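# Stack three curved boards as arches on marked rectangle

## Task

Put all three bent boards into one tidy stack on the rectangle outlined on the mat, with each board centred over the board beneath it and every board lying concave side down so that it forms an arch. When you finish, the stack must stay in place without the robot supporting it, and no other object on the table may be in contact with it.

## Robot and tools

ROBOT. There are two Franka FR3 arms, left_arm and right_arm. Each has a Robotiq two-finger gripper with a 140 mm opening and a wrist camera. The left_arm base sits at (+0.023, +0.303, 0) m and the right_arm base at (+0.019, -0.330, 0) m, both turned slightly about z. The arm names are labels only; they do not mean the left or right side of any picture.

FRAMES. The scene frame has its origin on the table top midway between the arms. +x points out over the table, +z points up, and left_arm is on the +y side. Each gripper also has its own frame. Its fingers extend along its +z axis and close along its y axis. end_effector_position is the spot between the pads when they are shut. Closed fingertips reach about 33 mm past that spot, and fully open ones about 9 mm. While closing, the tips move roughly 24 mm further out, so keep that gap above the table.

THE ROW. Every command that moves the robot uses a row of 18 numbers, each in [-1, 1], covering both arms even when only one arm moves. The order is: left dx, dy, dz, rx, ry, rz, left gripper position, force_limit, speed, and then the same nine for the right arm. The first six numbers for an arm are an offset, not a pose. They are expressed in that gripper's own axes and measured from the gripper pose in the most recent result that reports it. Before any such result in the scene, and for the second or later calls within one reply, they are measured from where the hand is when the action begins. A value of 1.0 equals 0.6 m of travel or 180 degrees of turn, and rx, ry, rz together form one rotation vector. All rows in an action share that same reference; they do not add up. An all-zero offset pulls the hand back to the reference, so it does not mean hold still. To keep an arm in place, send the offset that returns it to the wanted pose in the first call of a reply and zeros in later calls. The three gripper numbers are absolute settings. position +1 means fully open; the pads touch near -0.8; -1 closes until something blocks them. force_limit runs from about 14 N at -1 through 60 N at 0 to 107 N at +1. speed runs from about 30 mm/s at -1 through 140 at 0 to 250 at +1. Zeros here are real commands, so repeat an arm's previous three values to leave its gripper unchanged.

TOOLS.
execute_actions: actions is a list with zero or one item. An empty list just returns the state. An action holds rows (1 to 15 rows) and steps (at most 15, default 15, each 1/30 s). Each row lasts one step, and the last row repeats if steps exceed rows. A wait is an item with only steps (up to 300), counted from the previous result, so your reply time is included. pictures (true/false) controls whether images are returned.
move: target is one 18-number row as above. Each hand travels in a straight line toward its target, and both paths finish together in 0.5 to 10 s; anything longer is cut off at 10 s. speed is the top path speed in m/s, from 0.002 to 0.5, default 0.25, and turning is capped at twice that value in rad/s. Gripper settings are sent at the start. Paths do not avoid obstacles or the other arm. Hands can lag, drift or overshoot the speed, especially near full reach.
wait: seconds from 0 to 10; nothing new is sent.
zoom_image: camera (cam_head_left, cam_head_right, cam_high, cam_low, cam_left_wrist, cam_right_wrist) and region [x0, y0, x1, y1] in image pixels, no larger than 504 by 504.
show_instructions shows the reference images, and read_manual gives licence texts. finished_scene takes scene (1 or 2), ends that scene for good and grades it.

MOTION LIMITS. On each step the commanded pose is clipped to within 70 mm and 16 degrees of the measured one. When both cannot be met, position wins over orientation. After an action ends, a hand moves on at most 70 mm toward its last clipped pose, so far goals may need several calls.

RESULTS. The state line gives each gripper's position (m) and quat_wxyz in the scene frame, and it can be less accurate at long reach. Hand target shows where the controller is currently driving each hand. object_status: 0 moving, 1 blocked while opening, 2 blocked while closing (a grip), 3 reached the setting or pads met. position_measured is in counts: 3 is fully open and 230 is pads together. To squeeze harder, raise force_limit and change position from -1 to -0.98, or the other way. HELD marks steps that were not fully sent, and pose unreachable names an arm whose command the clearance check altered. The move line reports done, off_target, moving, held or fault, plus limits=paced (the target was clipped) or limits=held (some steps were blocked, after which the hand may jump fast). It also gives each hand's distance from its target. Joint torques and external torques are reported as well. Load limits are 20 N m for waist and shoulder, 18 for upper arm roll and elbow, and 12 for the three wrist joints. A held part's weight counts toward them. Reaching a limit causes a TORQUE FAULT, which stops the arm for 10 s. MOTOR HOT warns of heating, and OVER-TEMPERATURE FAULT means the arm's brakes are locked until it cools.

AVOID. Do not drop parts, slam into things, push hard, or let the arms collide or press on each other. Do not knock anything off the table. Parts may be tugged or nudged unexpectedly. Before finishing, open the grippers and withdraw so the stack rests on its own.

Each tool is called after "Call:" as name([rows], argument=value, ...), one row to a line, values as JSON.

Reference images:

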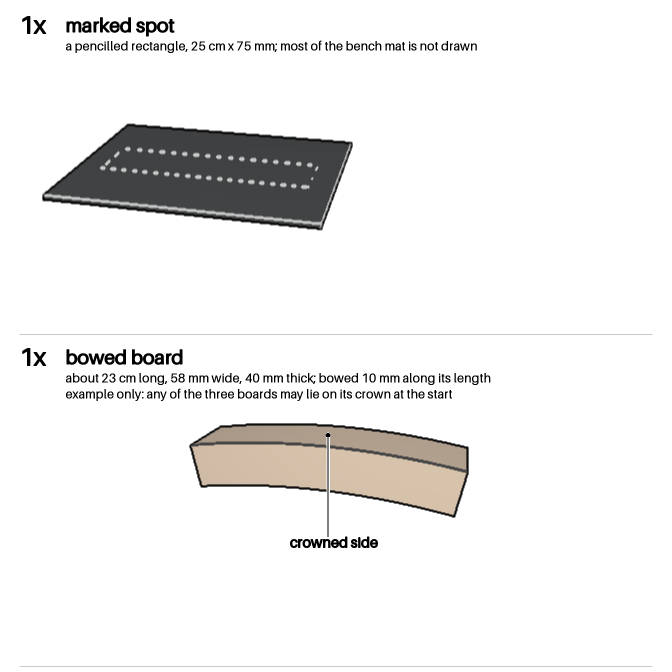

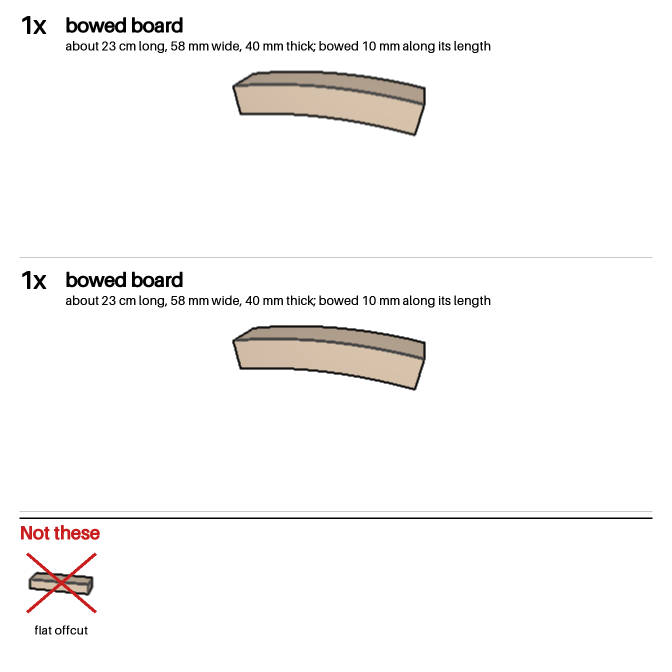

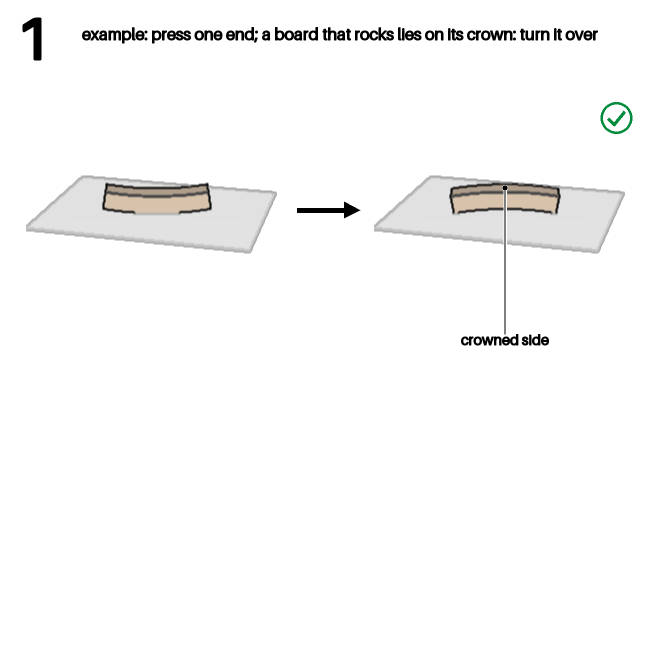

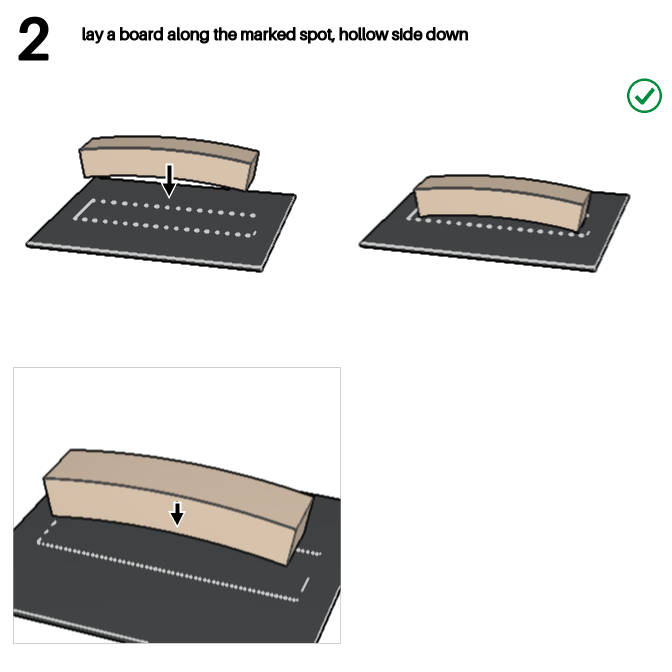

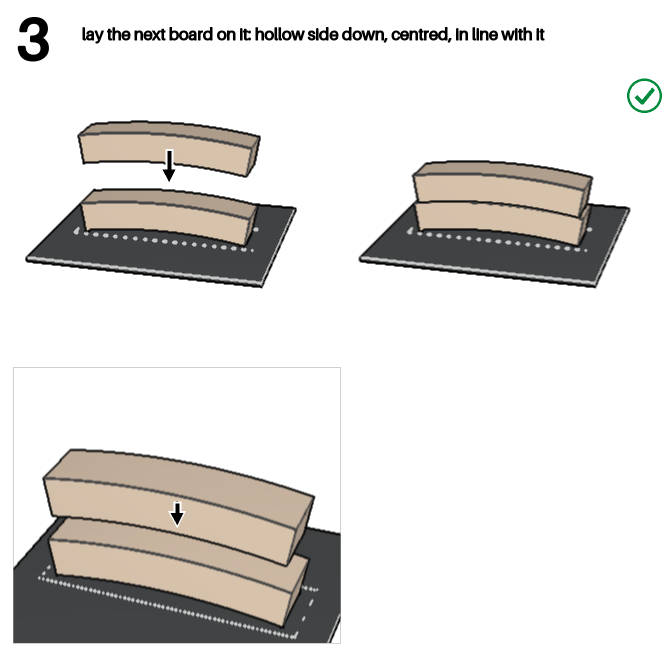

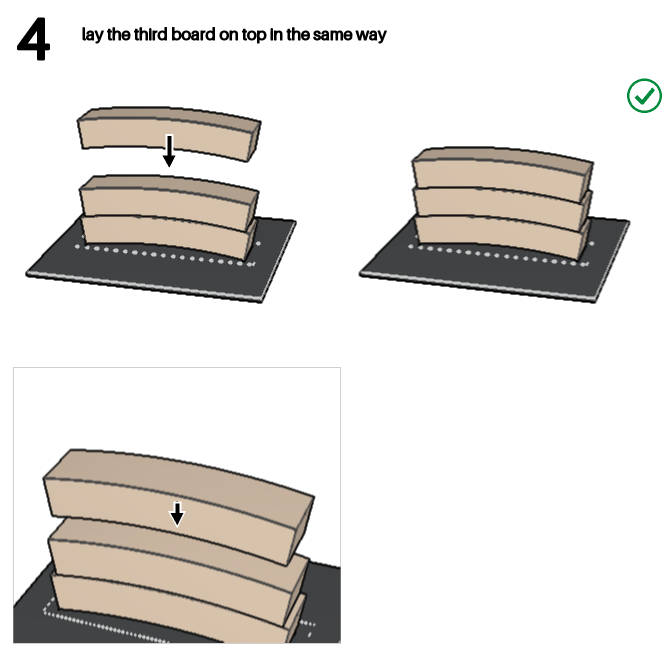

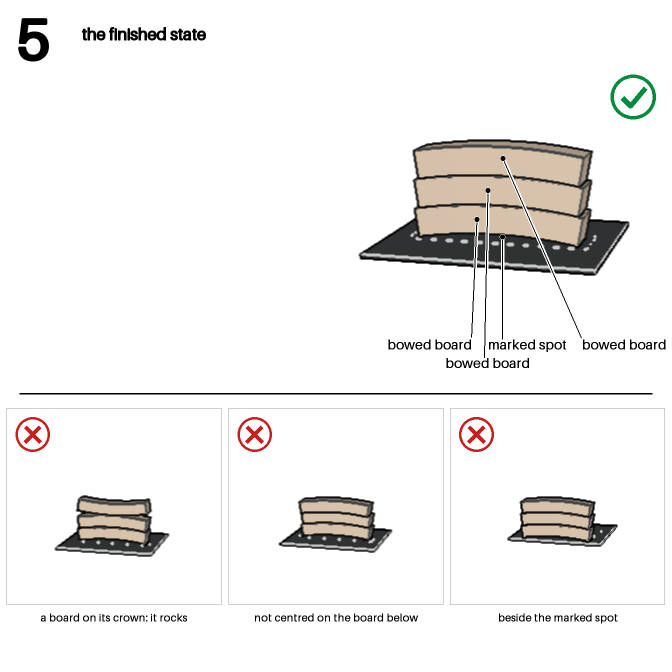

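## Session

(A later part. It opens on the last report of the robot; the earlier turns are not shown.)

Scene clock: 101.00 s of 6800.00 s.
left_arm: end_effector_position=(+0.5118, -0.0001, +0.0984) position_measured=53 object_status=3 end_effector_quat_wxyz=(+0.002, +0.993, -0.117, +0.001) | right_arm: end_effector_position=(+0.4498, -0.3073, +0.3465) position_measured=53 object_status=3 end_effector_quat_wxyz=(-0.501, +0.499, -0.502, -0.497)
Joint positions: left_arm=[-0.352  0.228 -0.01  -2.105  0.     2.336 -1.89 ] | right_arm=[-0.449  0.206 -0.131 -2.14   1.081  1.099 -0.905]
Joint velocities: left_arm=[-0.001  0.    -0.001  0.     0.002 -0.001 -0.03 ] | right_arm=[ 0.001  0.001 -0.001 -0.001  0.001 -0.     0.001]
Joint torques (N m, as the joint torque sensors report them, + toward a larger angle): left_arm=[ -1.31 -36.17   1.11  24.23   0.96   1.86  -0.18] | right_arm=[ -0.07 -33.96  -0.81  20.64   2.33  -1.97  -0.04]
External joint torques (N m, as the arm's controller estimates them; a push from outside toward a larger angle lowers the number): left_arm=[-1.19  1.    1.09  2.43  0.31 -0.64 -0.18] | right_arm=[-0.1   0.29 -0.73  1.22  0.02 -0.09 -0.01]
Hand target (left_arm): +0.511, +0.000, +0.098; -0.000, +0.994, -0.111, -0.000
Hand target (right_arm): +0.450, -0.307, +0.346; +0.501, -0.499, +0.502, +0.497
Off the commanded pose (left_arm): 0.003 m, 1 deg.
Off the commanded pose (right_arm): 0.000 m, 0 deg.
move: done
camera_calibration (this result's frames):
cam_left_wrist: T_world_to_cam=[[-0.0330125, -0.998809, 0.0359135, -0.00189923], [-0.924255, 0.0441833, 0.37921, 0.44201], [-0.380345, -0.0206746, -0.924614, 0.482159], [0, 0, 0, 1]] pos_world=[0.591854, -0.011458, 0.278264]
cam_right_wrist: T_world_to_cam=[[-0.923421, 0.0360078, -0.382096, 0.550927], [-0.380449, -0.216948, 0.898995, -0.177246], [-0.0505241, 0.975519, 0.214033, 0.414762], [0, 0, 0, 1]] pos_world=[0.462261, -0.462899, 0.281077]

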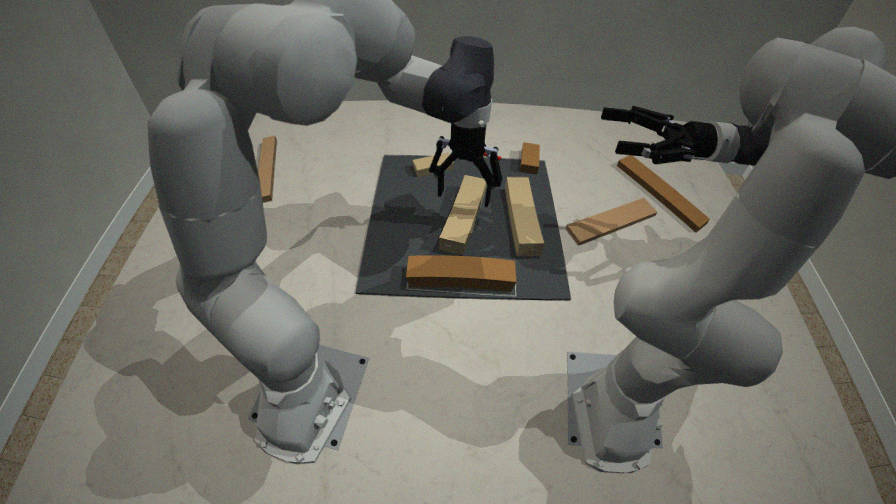

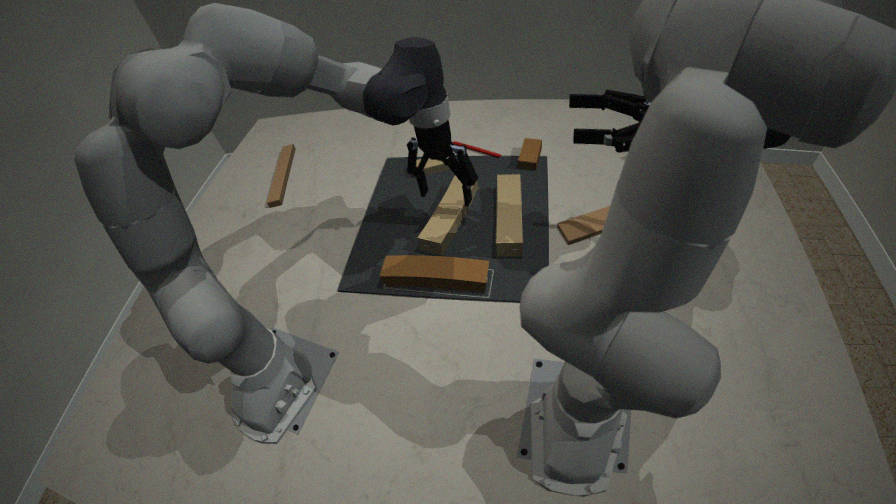

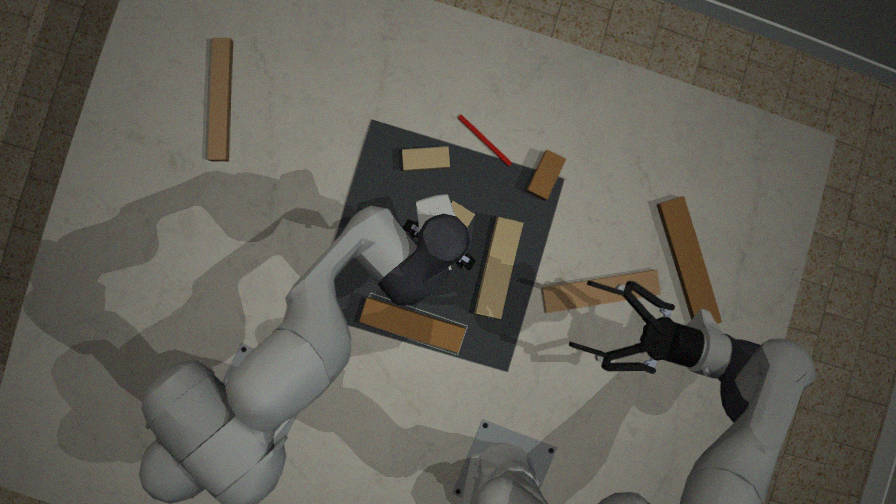

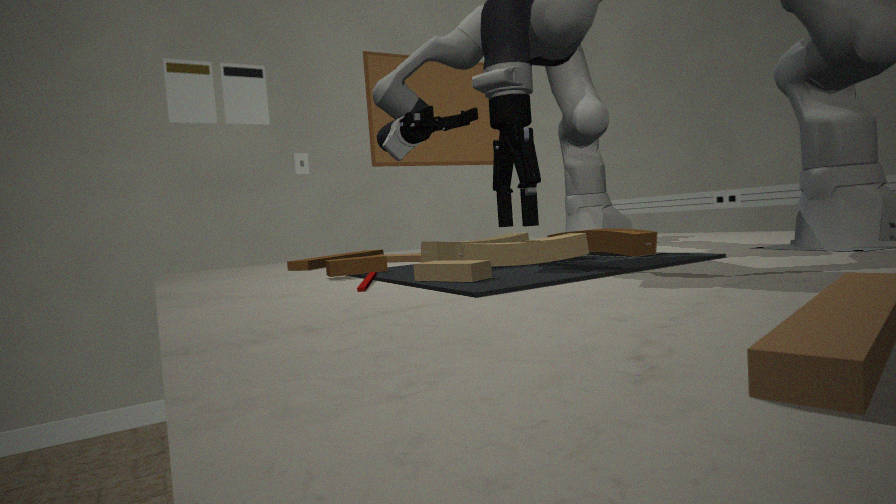

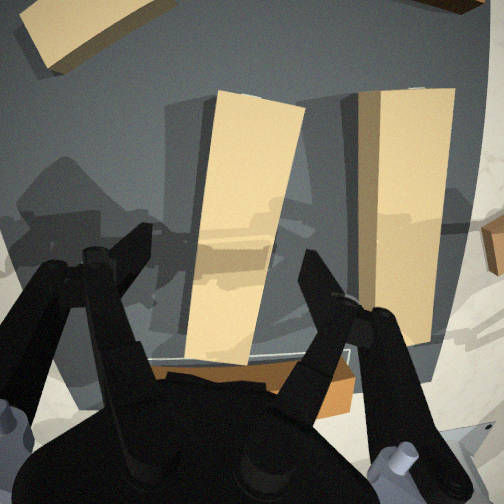

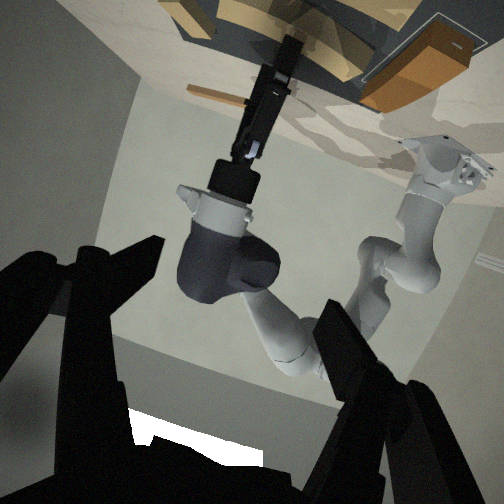

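Call:
move(target=[-0.008,0.005,0.082,0,0,0,0.6,0,0,0,0,0,0,0,0,0.6,0,0], speed=0.12)

Call:
execute_actions([
  {"rows":[[0,0,0,0,0,0,-1,0,0.3,0,0,0,0,0,0,0.6,0,0]]},
], pictures=false)

Call:
move(target=[0,0,-0.06,0,0,0,-1,0,0.3,0,0,0,0,0,0,0.6,0,0])

Call:
move(target=[-0.07,-0.04,-0.33,0,0,0.415,-1,0,0.3,0.143,0,0.195,0,0,0,0.6,0,0], speed=0.35)

Scene clock: 112.00 s of 6800.00 s.
left_arm: end_effector_position=(+0.5068, +0.0014, +0.0488) position_measured=53 object_status=3 end_effector_quat_wxyz=(+0.000, +0.993, -0.114, -0.002) | right_arm: end_effector_position=(+0.4498, -0.3073, +0.3465) position_measured=53 object_status=3 end_effector_quat_wxyz=(-0.501, +0.499, -0.502, -0.497)
Joint positions: left_arm=[-0.354  0.305 -0.01  -2.141  0.002  2.444 -1.899] | right_arm=[-0.449  0.206 -0.131 -2.14   1.081  1.099 -0.905]
Joint velocities: left_arm=[-0.001  0.    -0.001 -0.001  0.002  0.011  0.001] | right_arm=[-0.001  0.002  0.     0.001  0.    -0.    -0.001]
Joint torques (N m, as the joint torque sensors report them, + toward a larger angle): left_arm=[ -1.81 -38.19  -0.75  21.56   0.96   2.91   0.08] | right_arm=[ -0.25 -34.02  -0.33  20.85   2.31  -1.94  -0.04]
External joint torques (N m, as the arm's controller estimates them; a push from outside toward a larger angle lowers the number): left_arm=[-1.72  0.05 -0.88  1.09  0.39  0.42  0.08] | right_arm=[-0.15  0.22 -0.15  1.4   0.   -0.07 -0.02]
Hand target (left_arm): +0.507, -0.001, +0.049; +0.001, +0.993, -0.117, +0.001
Hand target (right_arm): +0.450, -0.307, +0.346; +0.501, -0.499, +0.502, +0.497
Off the commanded pose (left_arm): 0.004 m, 0 deg.
Off the commanded pose (right_arm): 0.000 m, 0 deg.
After step 90, 7.00 s passed at rest.
move: off_target (left_arm)
camera_calibration (this result's frames):
cam_left_wrist: T_world_to_cam=[[-0.0267464, -0.999099, 0.0329374, -0.00174262], [-0.922801, 0.0373455, 0.383462, 0.45517], [-0.384346, -0.0201385, -0.922969, 0.436451], [0, 0, 0, 1]] pos_world=[0.587733, -0.0099501, 0.228348]
cam_right_wrist: T_world_to_cam=[[-0.923421, 0.0360077, -0.382096, 0.550927], [-0.380448, -0.216948, 0.898995, -0.177246], [-0.0505243, 0.975519, 0.214034, 0.414762], [0, 0, 0, 1]] pos_world=[0.462261, -0.462899, 0.281077]

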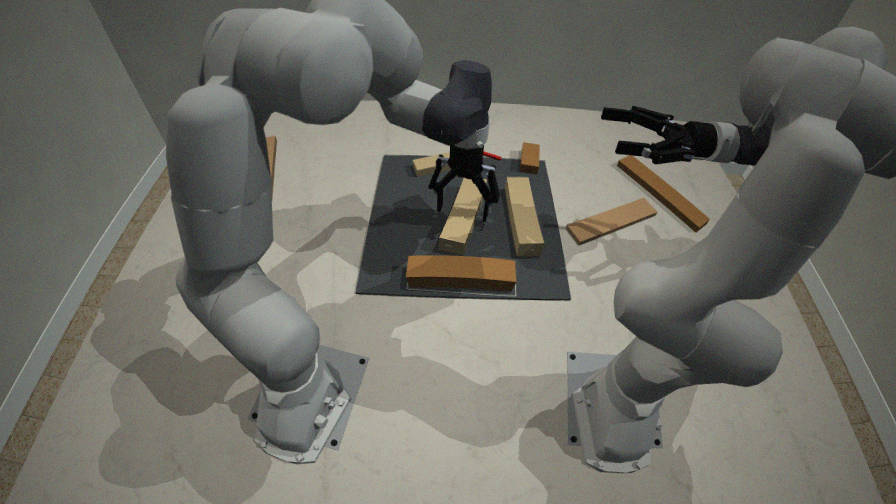

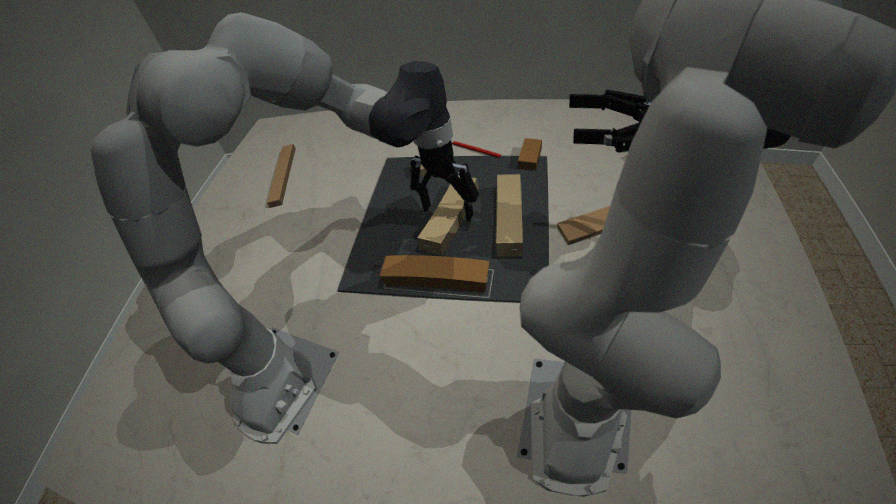

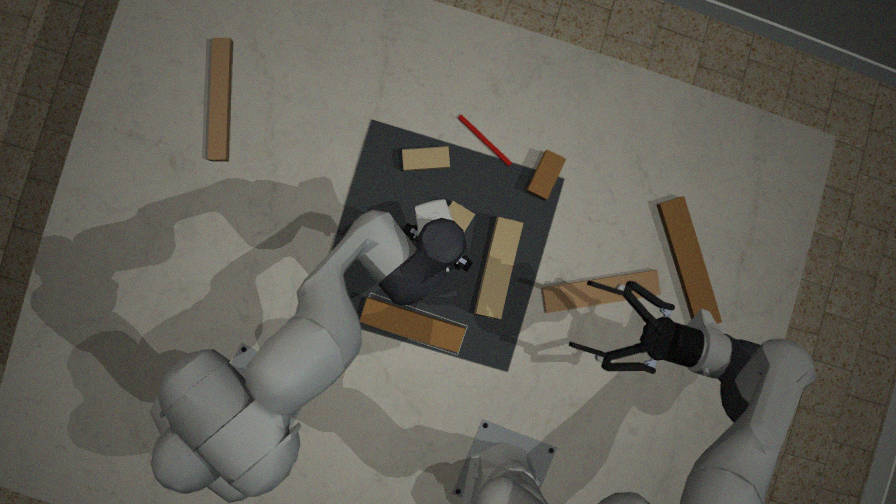

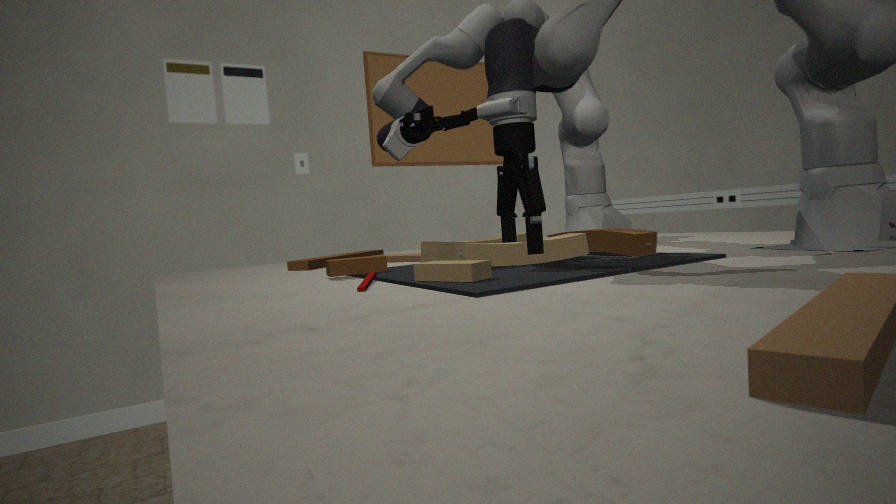

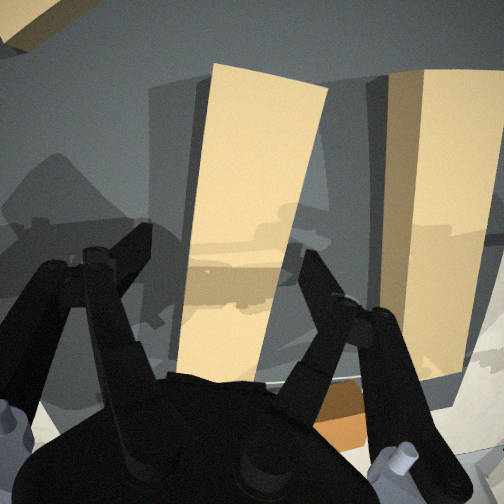

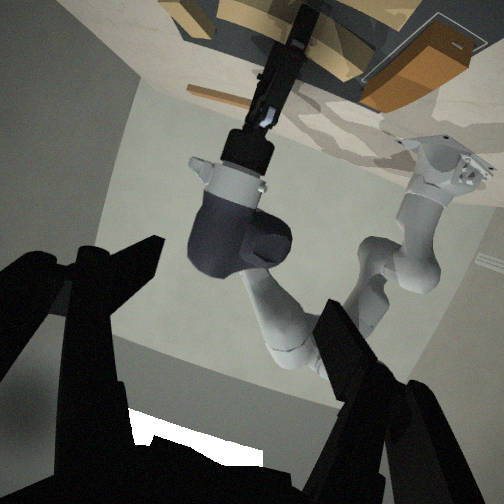

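Scene clock: 112.50 s of 6800.00 s.
left_arm: end_effector_position=(+0.5070, -0.0000, +0.0499) position_measured=139 object_status=0 end_effector_quat_wxyz=(+0.001, +0.993, -0.115, -0.001) | right_arm: end_effector_position=(+0.4498, -0.3073, +0.3465) position_measured=53 object_status=3 end_effector_quat_wxyz=(-0.501, +0.499, -0.502, -0.497)
Joint positions: left_arm=[-0.355  0.304 -0.011 -2.14   0.001  2.444 -1.899] | right_arm=[-0.449  0.206 -0.131 -2.14   1.081  1.099 -0.905]
Joint velocities: left_arm=[-0.002 -0.001  0.    -0.    -0.    -0.001 -0.001] | right_arm=[ 0.001 -0.    -0.     0.    -0.    -0.    -0.001]
Joint torques (N m, as the joint torque sensors report them, + toward a larger angle): left_arm=[  0.54 -37.57   0.74  21.5    0.64   2.21   0.09] | right_arm=[ -0.48 -34.22  -0.17  21.32   2.29  -1.94  -0.04]
External joint torques (N m, as the arm's controller estimates them; a push from outside toward a larger angle lowers the number): left_arm=[ 0.69  0.89  0.68  0.86  0.06 -0.31  0.09] | right_arm=[-0.49  0.15 -0.08  1.81 -0.03 -0.05 -0.02]
Hand target (left_arm): +0.507, +0.001, +0.049; +0.000, +0.993, -0.114, -0.002
Hand target (right_arm): +0.450, -0.307, +0.346; +0.501, -0.499, +0.502, +0.497
Off the commanded pose (left_arm): 0.002 m, 0 deg.
Off the commanded pose (right_arm): 0.000 m, 0 deg.
Steps of this call (steps 1 to 15: all 15 steps of this action). Readings (end_effector_position | what the end effector reports):
1: left_arm (+0.5068, +0.0014, +0.0488) | right_arm (+0.4498, -0.3073, +0.3465) | left_arm position_measured=53 object_status=0 | right_arm position_measured=53 object_status=3
2: left_arm (+0.5068, +0.0014, +0.0488) | right_arm (+0.4498, -0.3073, +0.3465) | left_arm position_measured=60 object_status=0 | right_arm position_measured=53 object_status=3
4: left_arm (+0.5068, +0.0014, +0.0488) | right_arm (+0.4498, -0.3073, +0.3465) | left_arm position_measured=79 object_status=0 | right_arm position_measured=53 object_status=3
8: left_arm (+0.5069, +0.0007, +0.0492) | right_arm (+0.4498, -0.3073, +0.3465) | left_arm position_measured=116 object_status=0 | right_arm position_measured=53 object_status=3
15: the state above

Scene clock: 113.67 s of 6800.00 s.
left_arm: end_effector_position=(+0.5057, +0.0010, +0.0828) position_measured=139 object_status=2 end_effector_quat_wxyz=(+0.000, +0.993, -0.115, -0.002) | right_arm: end_effector_position=(+0.4498, -0.3073, +0.3465) position_measured=53 object_status=3 end_effector_quat_wxyz=(-0.501, +0.499, -0.502, -0.497)
Joint positions: left_arm=[-0.355  0.243 -0.011 -2.128  0.001  2.368 -1.899] | right_arm=[-0.449  0.206 -0.131 -2.14   1.081  1.099 -0.905]
Joint velocities: left_arm=[ 0.001  0.001 -0.     0.     0.    -0.01  -0.   ] | right_arm=[ 0.002  0.001 -0.002 -0.001  0.     0.001 -0.001]
Joint torques (N m, as the joint torque sensors report them, + toward a larger angle): left_arm=[  0.42 -39.65  -0.42  24.61   0.01   2.05   0.17] | right_arm=[ -0.24 -34.05  -0.55  21.02   2.31  -2.02   0.  ]
External joint torques (N m, as the arm's controller estimates them; a push from outside toward a larger angle lowers the number): left_arm=[ 0.49 -2.31 -0.51  3.14 -0.61 -0.46  0.17] | right_arm=[-0.3   0.18 -0.51  1.58  0.   -0.14  0.03]
Hand target (left_arm): +0.507, -0.000, +0.086; +0.002, +0.993, -0.115, -0.001
Hand target (right_arm): +0.450, -0.307, +0.346; +0.501, -0.499, +0.502, +0.497
Off the commanded pose (left_arm): 0.003 m, 0 deg.
Off the commanded pose (right_arm): 0.000 m, 0 deg.
move: done
camera_calibration (this result's frames):
cam_left_wrist: T_world_to_cam=[[-0.0281512, -0.999078, 0.0324214, -0.00258051], [-0.922429, 0.0384607, 0.384246, 0.44089], [-0.385138, -0.0190894, -0.922661, 0.467761], [0, 0, 0, 1]] pos_world=[0.58677, -0.0106058, 0.262258]
cam_right_wrist: T_world_to_cam=[[-0.923421, 0.0360077, -0.382096, 0.550927], [-0.380448, -0.216948, 0.898995, -0.177246], [-0.0505242, 0.975519, 0.214034, 0.414762], [0, 0, 0, 1]] pos_world=[0.462261, -0.462899, 0.281077]

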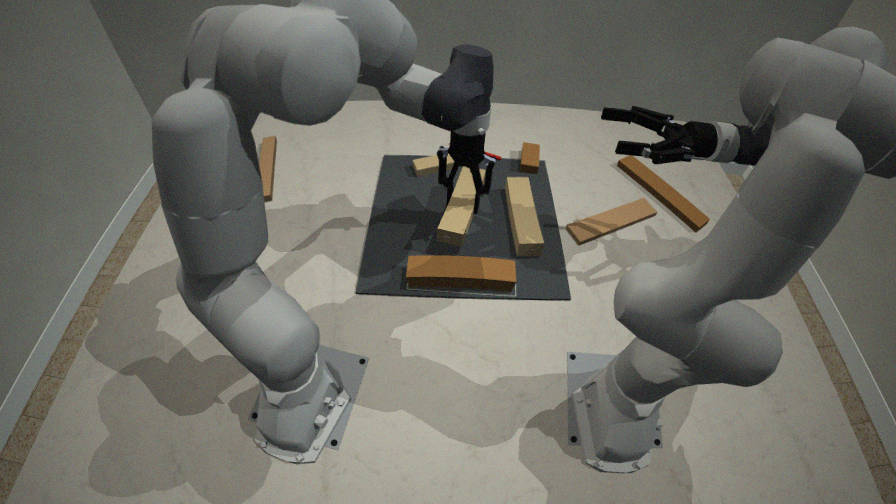

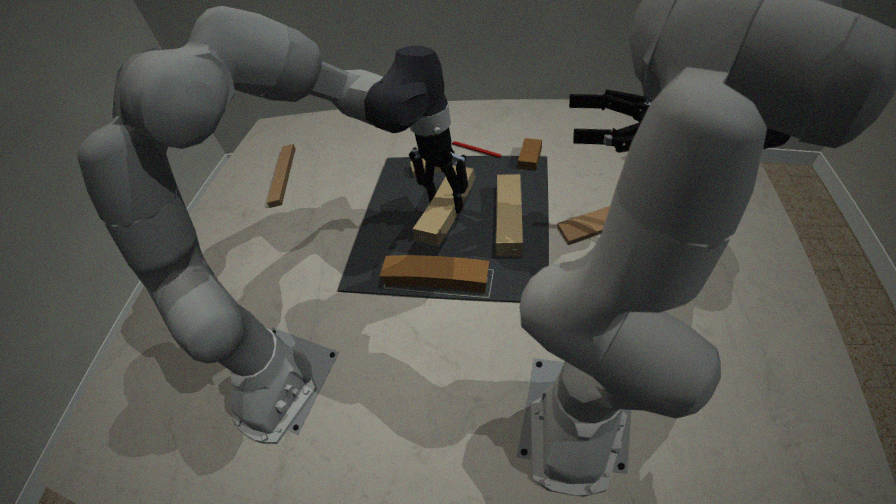

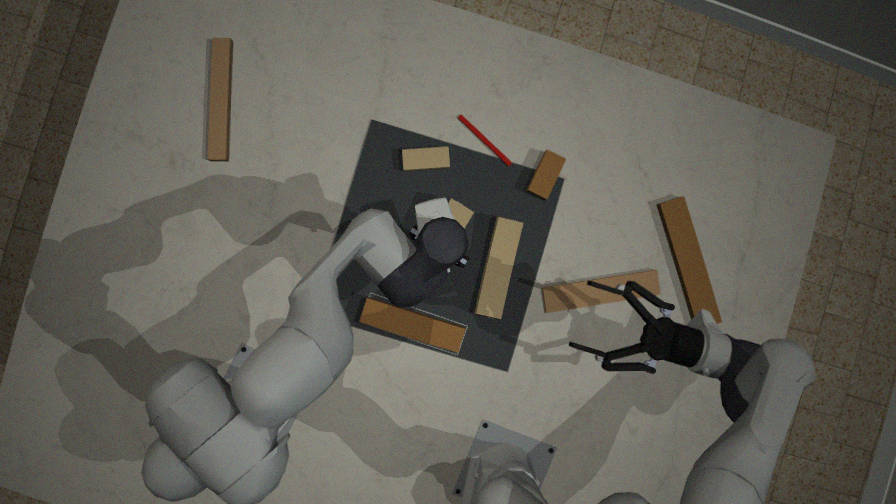

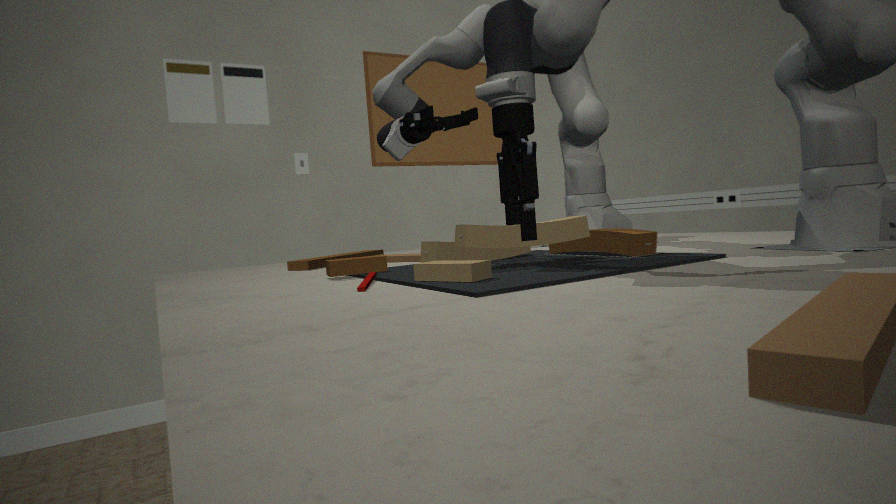

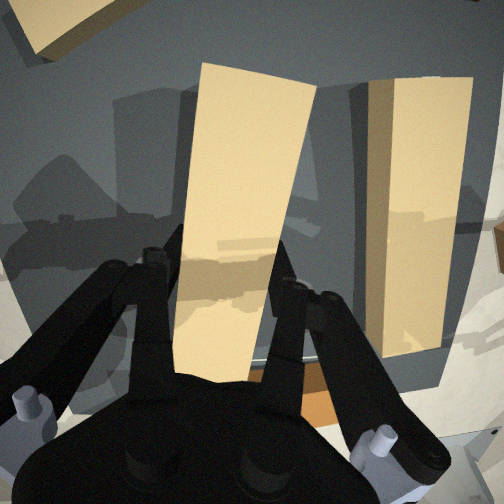

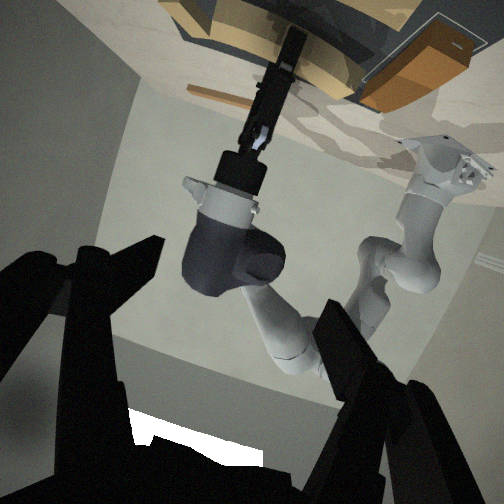

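Scene clock: 116.70 s of 6800.00 s.
left_arm: end_effector_position=(+0.4682, +0.0332, +0.2777) position_measured=139 object_status=2 end_effector_quat_wxyz=(+0.002, +0.723, -0.691, -0.004) | right_arm: end_effector_position=(+0.4485, -0.1930, +0.2608) position_measured=53 object_status=3 end_effector_quat_wxyz=(-0.499, +0.499, -0.504, -0.498)
Joint positions: left_arm=[-0.324 -0.11  -0.025 -2.044 -0.006  1.925 -0.586] | right_arm=[-0.304  0.231 -0.041 -2.354  1.197  1.344 -1.057]
Joint velocities: left_arm=[-0.001  0.002  0.001  0.001 -0.002 -0.001  0.029] | right_arm=[ 0.001  0.     0.001 -0.001 -0.001  0.001 -0.004]
Joint torques (N m, as the joint torque sensors report them, + toward a larger angle): left_arm=[ -0.03 -30.02   0.57  28.88   0.21   2.14   0.42] | right_arm=[  1.19 -30.99   0.87  16.48   2.32  -1.72  -0.16]
External joint torques (N m, as the arm's controller estimates them; a push from outside toward a larger angle lowers the number): left_arm=[ 0.   -1.86  0.63  4.6  -0.54 -0.35  0.42] | right_arm=[ 1.06  1.41  0.3  -0.39  0.76  0.37 -0.13]
Hand target (left_arm): +0.469, +0.032, +0.281; +0.003, +0.718, -0.696, -0.001
Hand target (right_arm): +0.448, -0.191, +0.260; +0.500, -0.499, +0.503, +0.497
Off the commanded pose (left_arm): 0.004 m, 1 deg.
Off the commanded pose (right_arm): 0.003 m, 0 deg.
move: off_target (left_arm)
camera_calibration (this result's frames):
cam_left_wrist: T_world_to_cam=[[-0.968634, -0.245136, 0.0407032, 0.435172], [-0.211302, 0.898739, 0.384213, -0.031255], [-0.130766, 0.363561, -0.922347, 0.501838], [0, 0, 0, 1]] pos_world=[0.480541, -0.0476825, 0.457165]
cam_right_wrist: T_world_to_cam=[[-0.92493, 0.0339052, -0.378623, 0.512197], [-0.376746, -0.21453, 0.901132, -0.0776659], [-0.050673, 0.976129, 0.211199, 0.322393], [0, 0, 0, 1]] pos_world=[0.460823, -0.348725, 0.195828]

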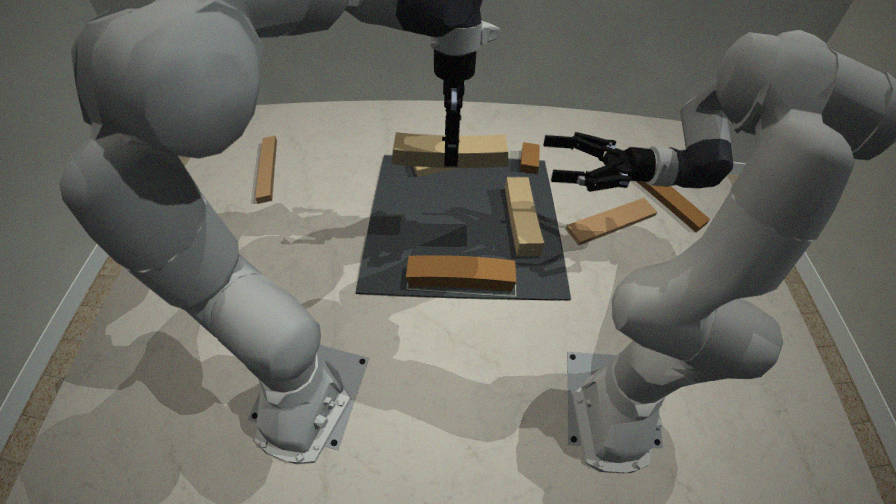

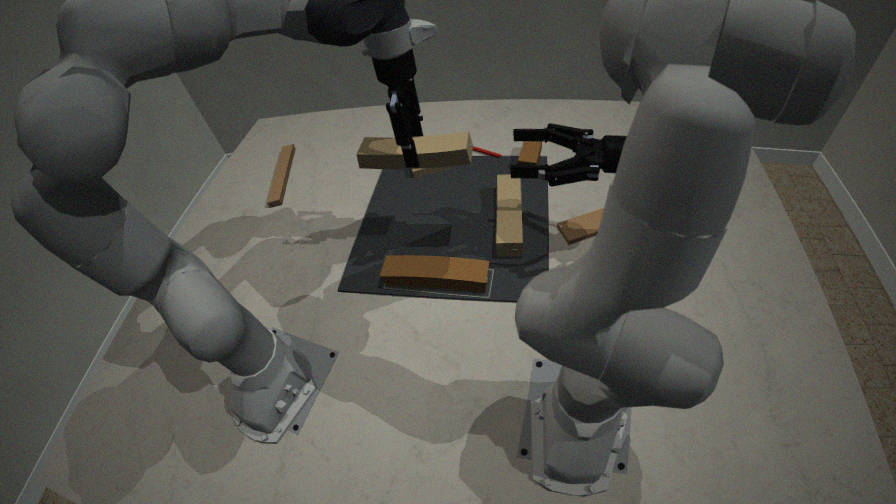

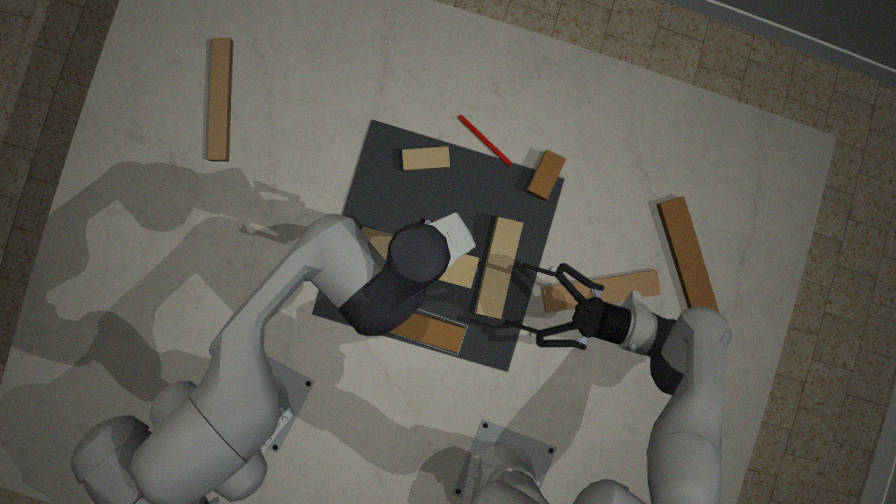

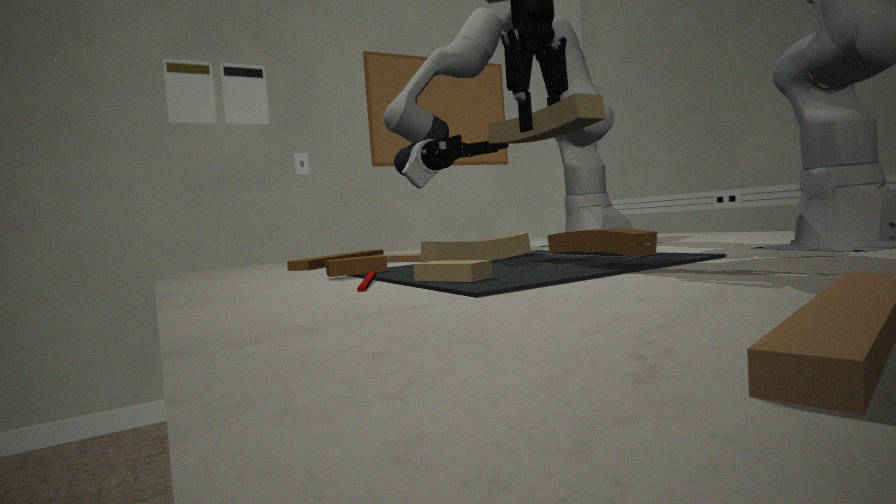

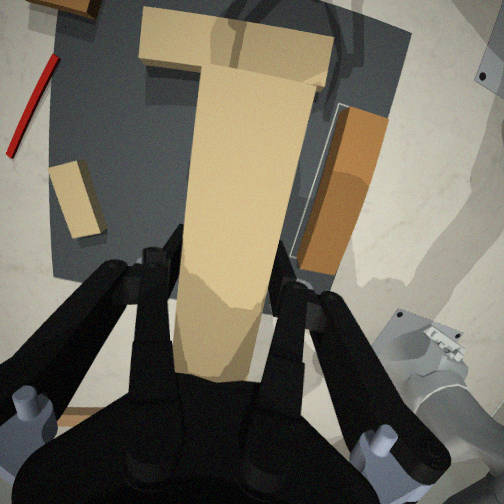

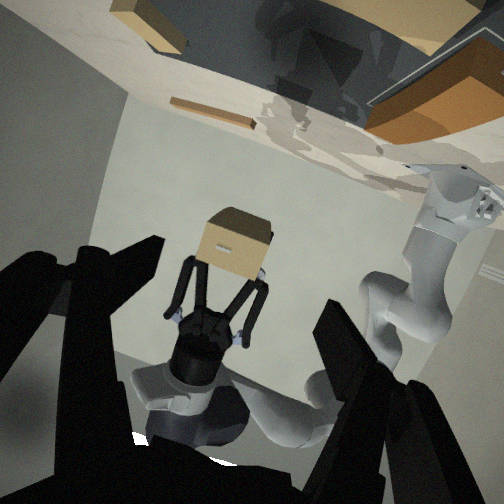

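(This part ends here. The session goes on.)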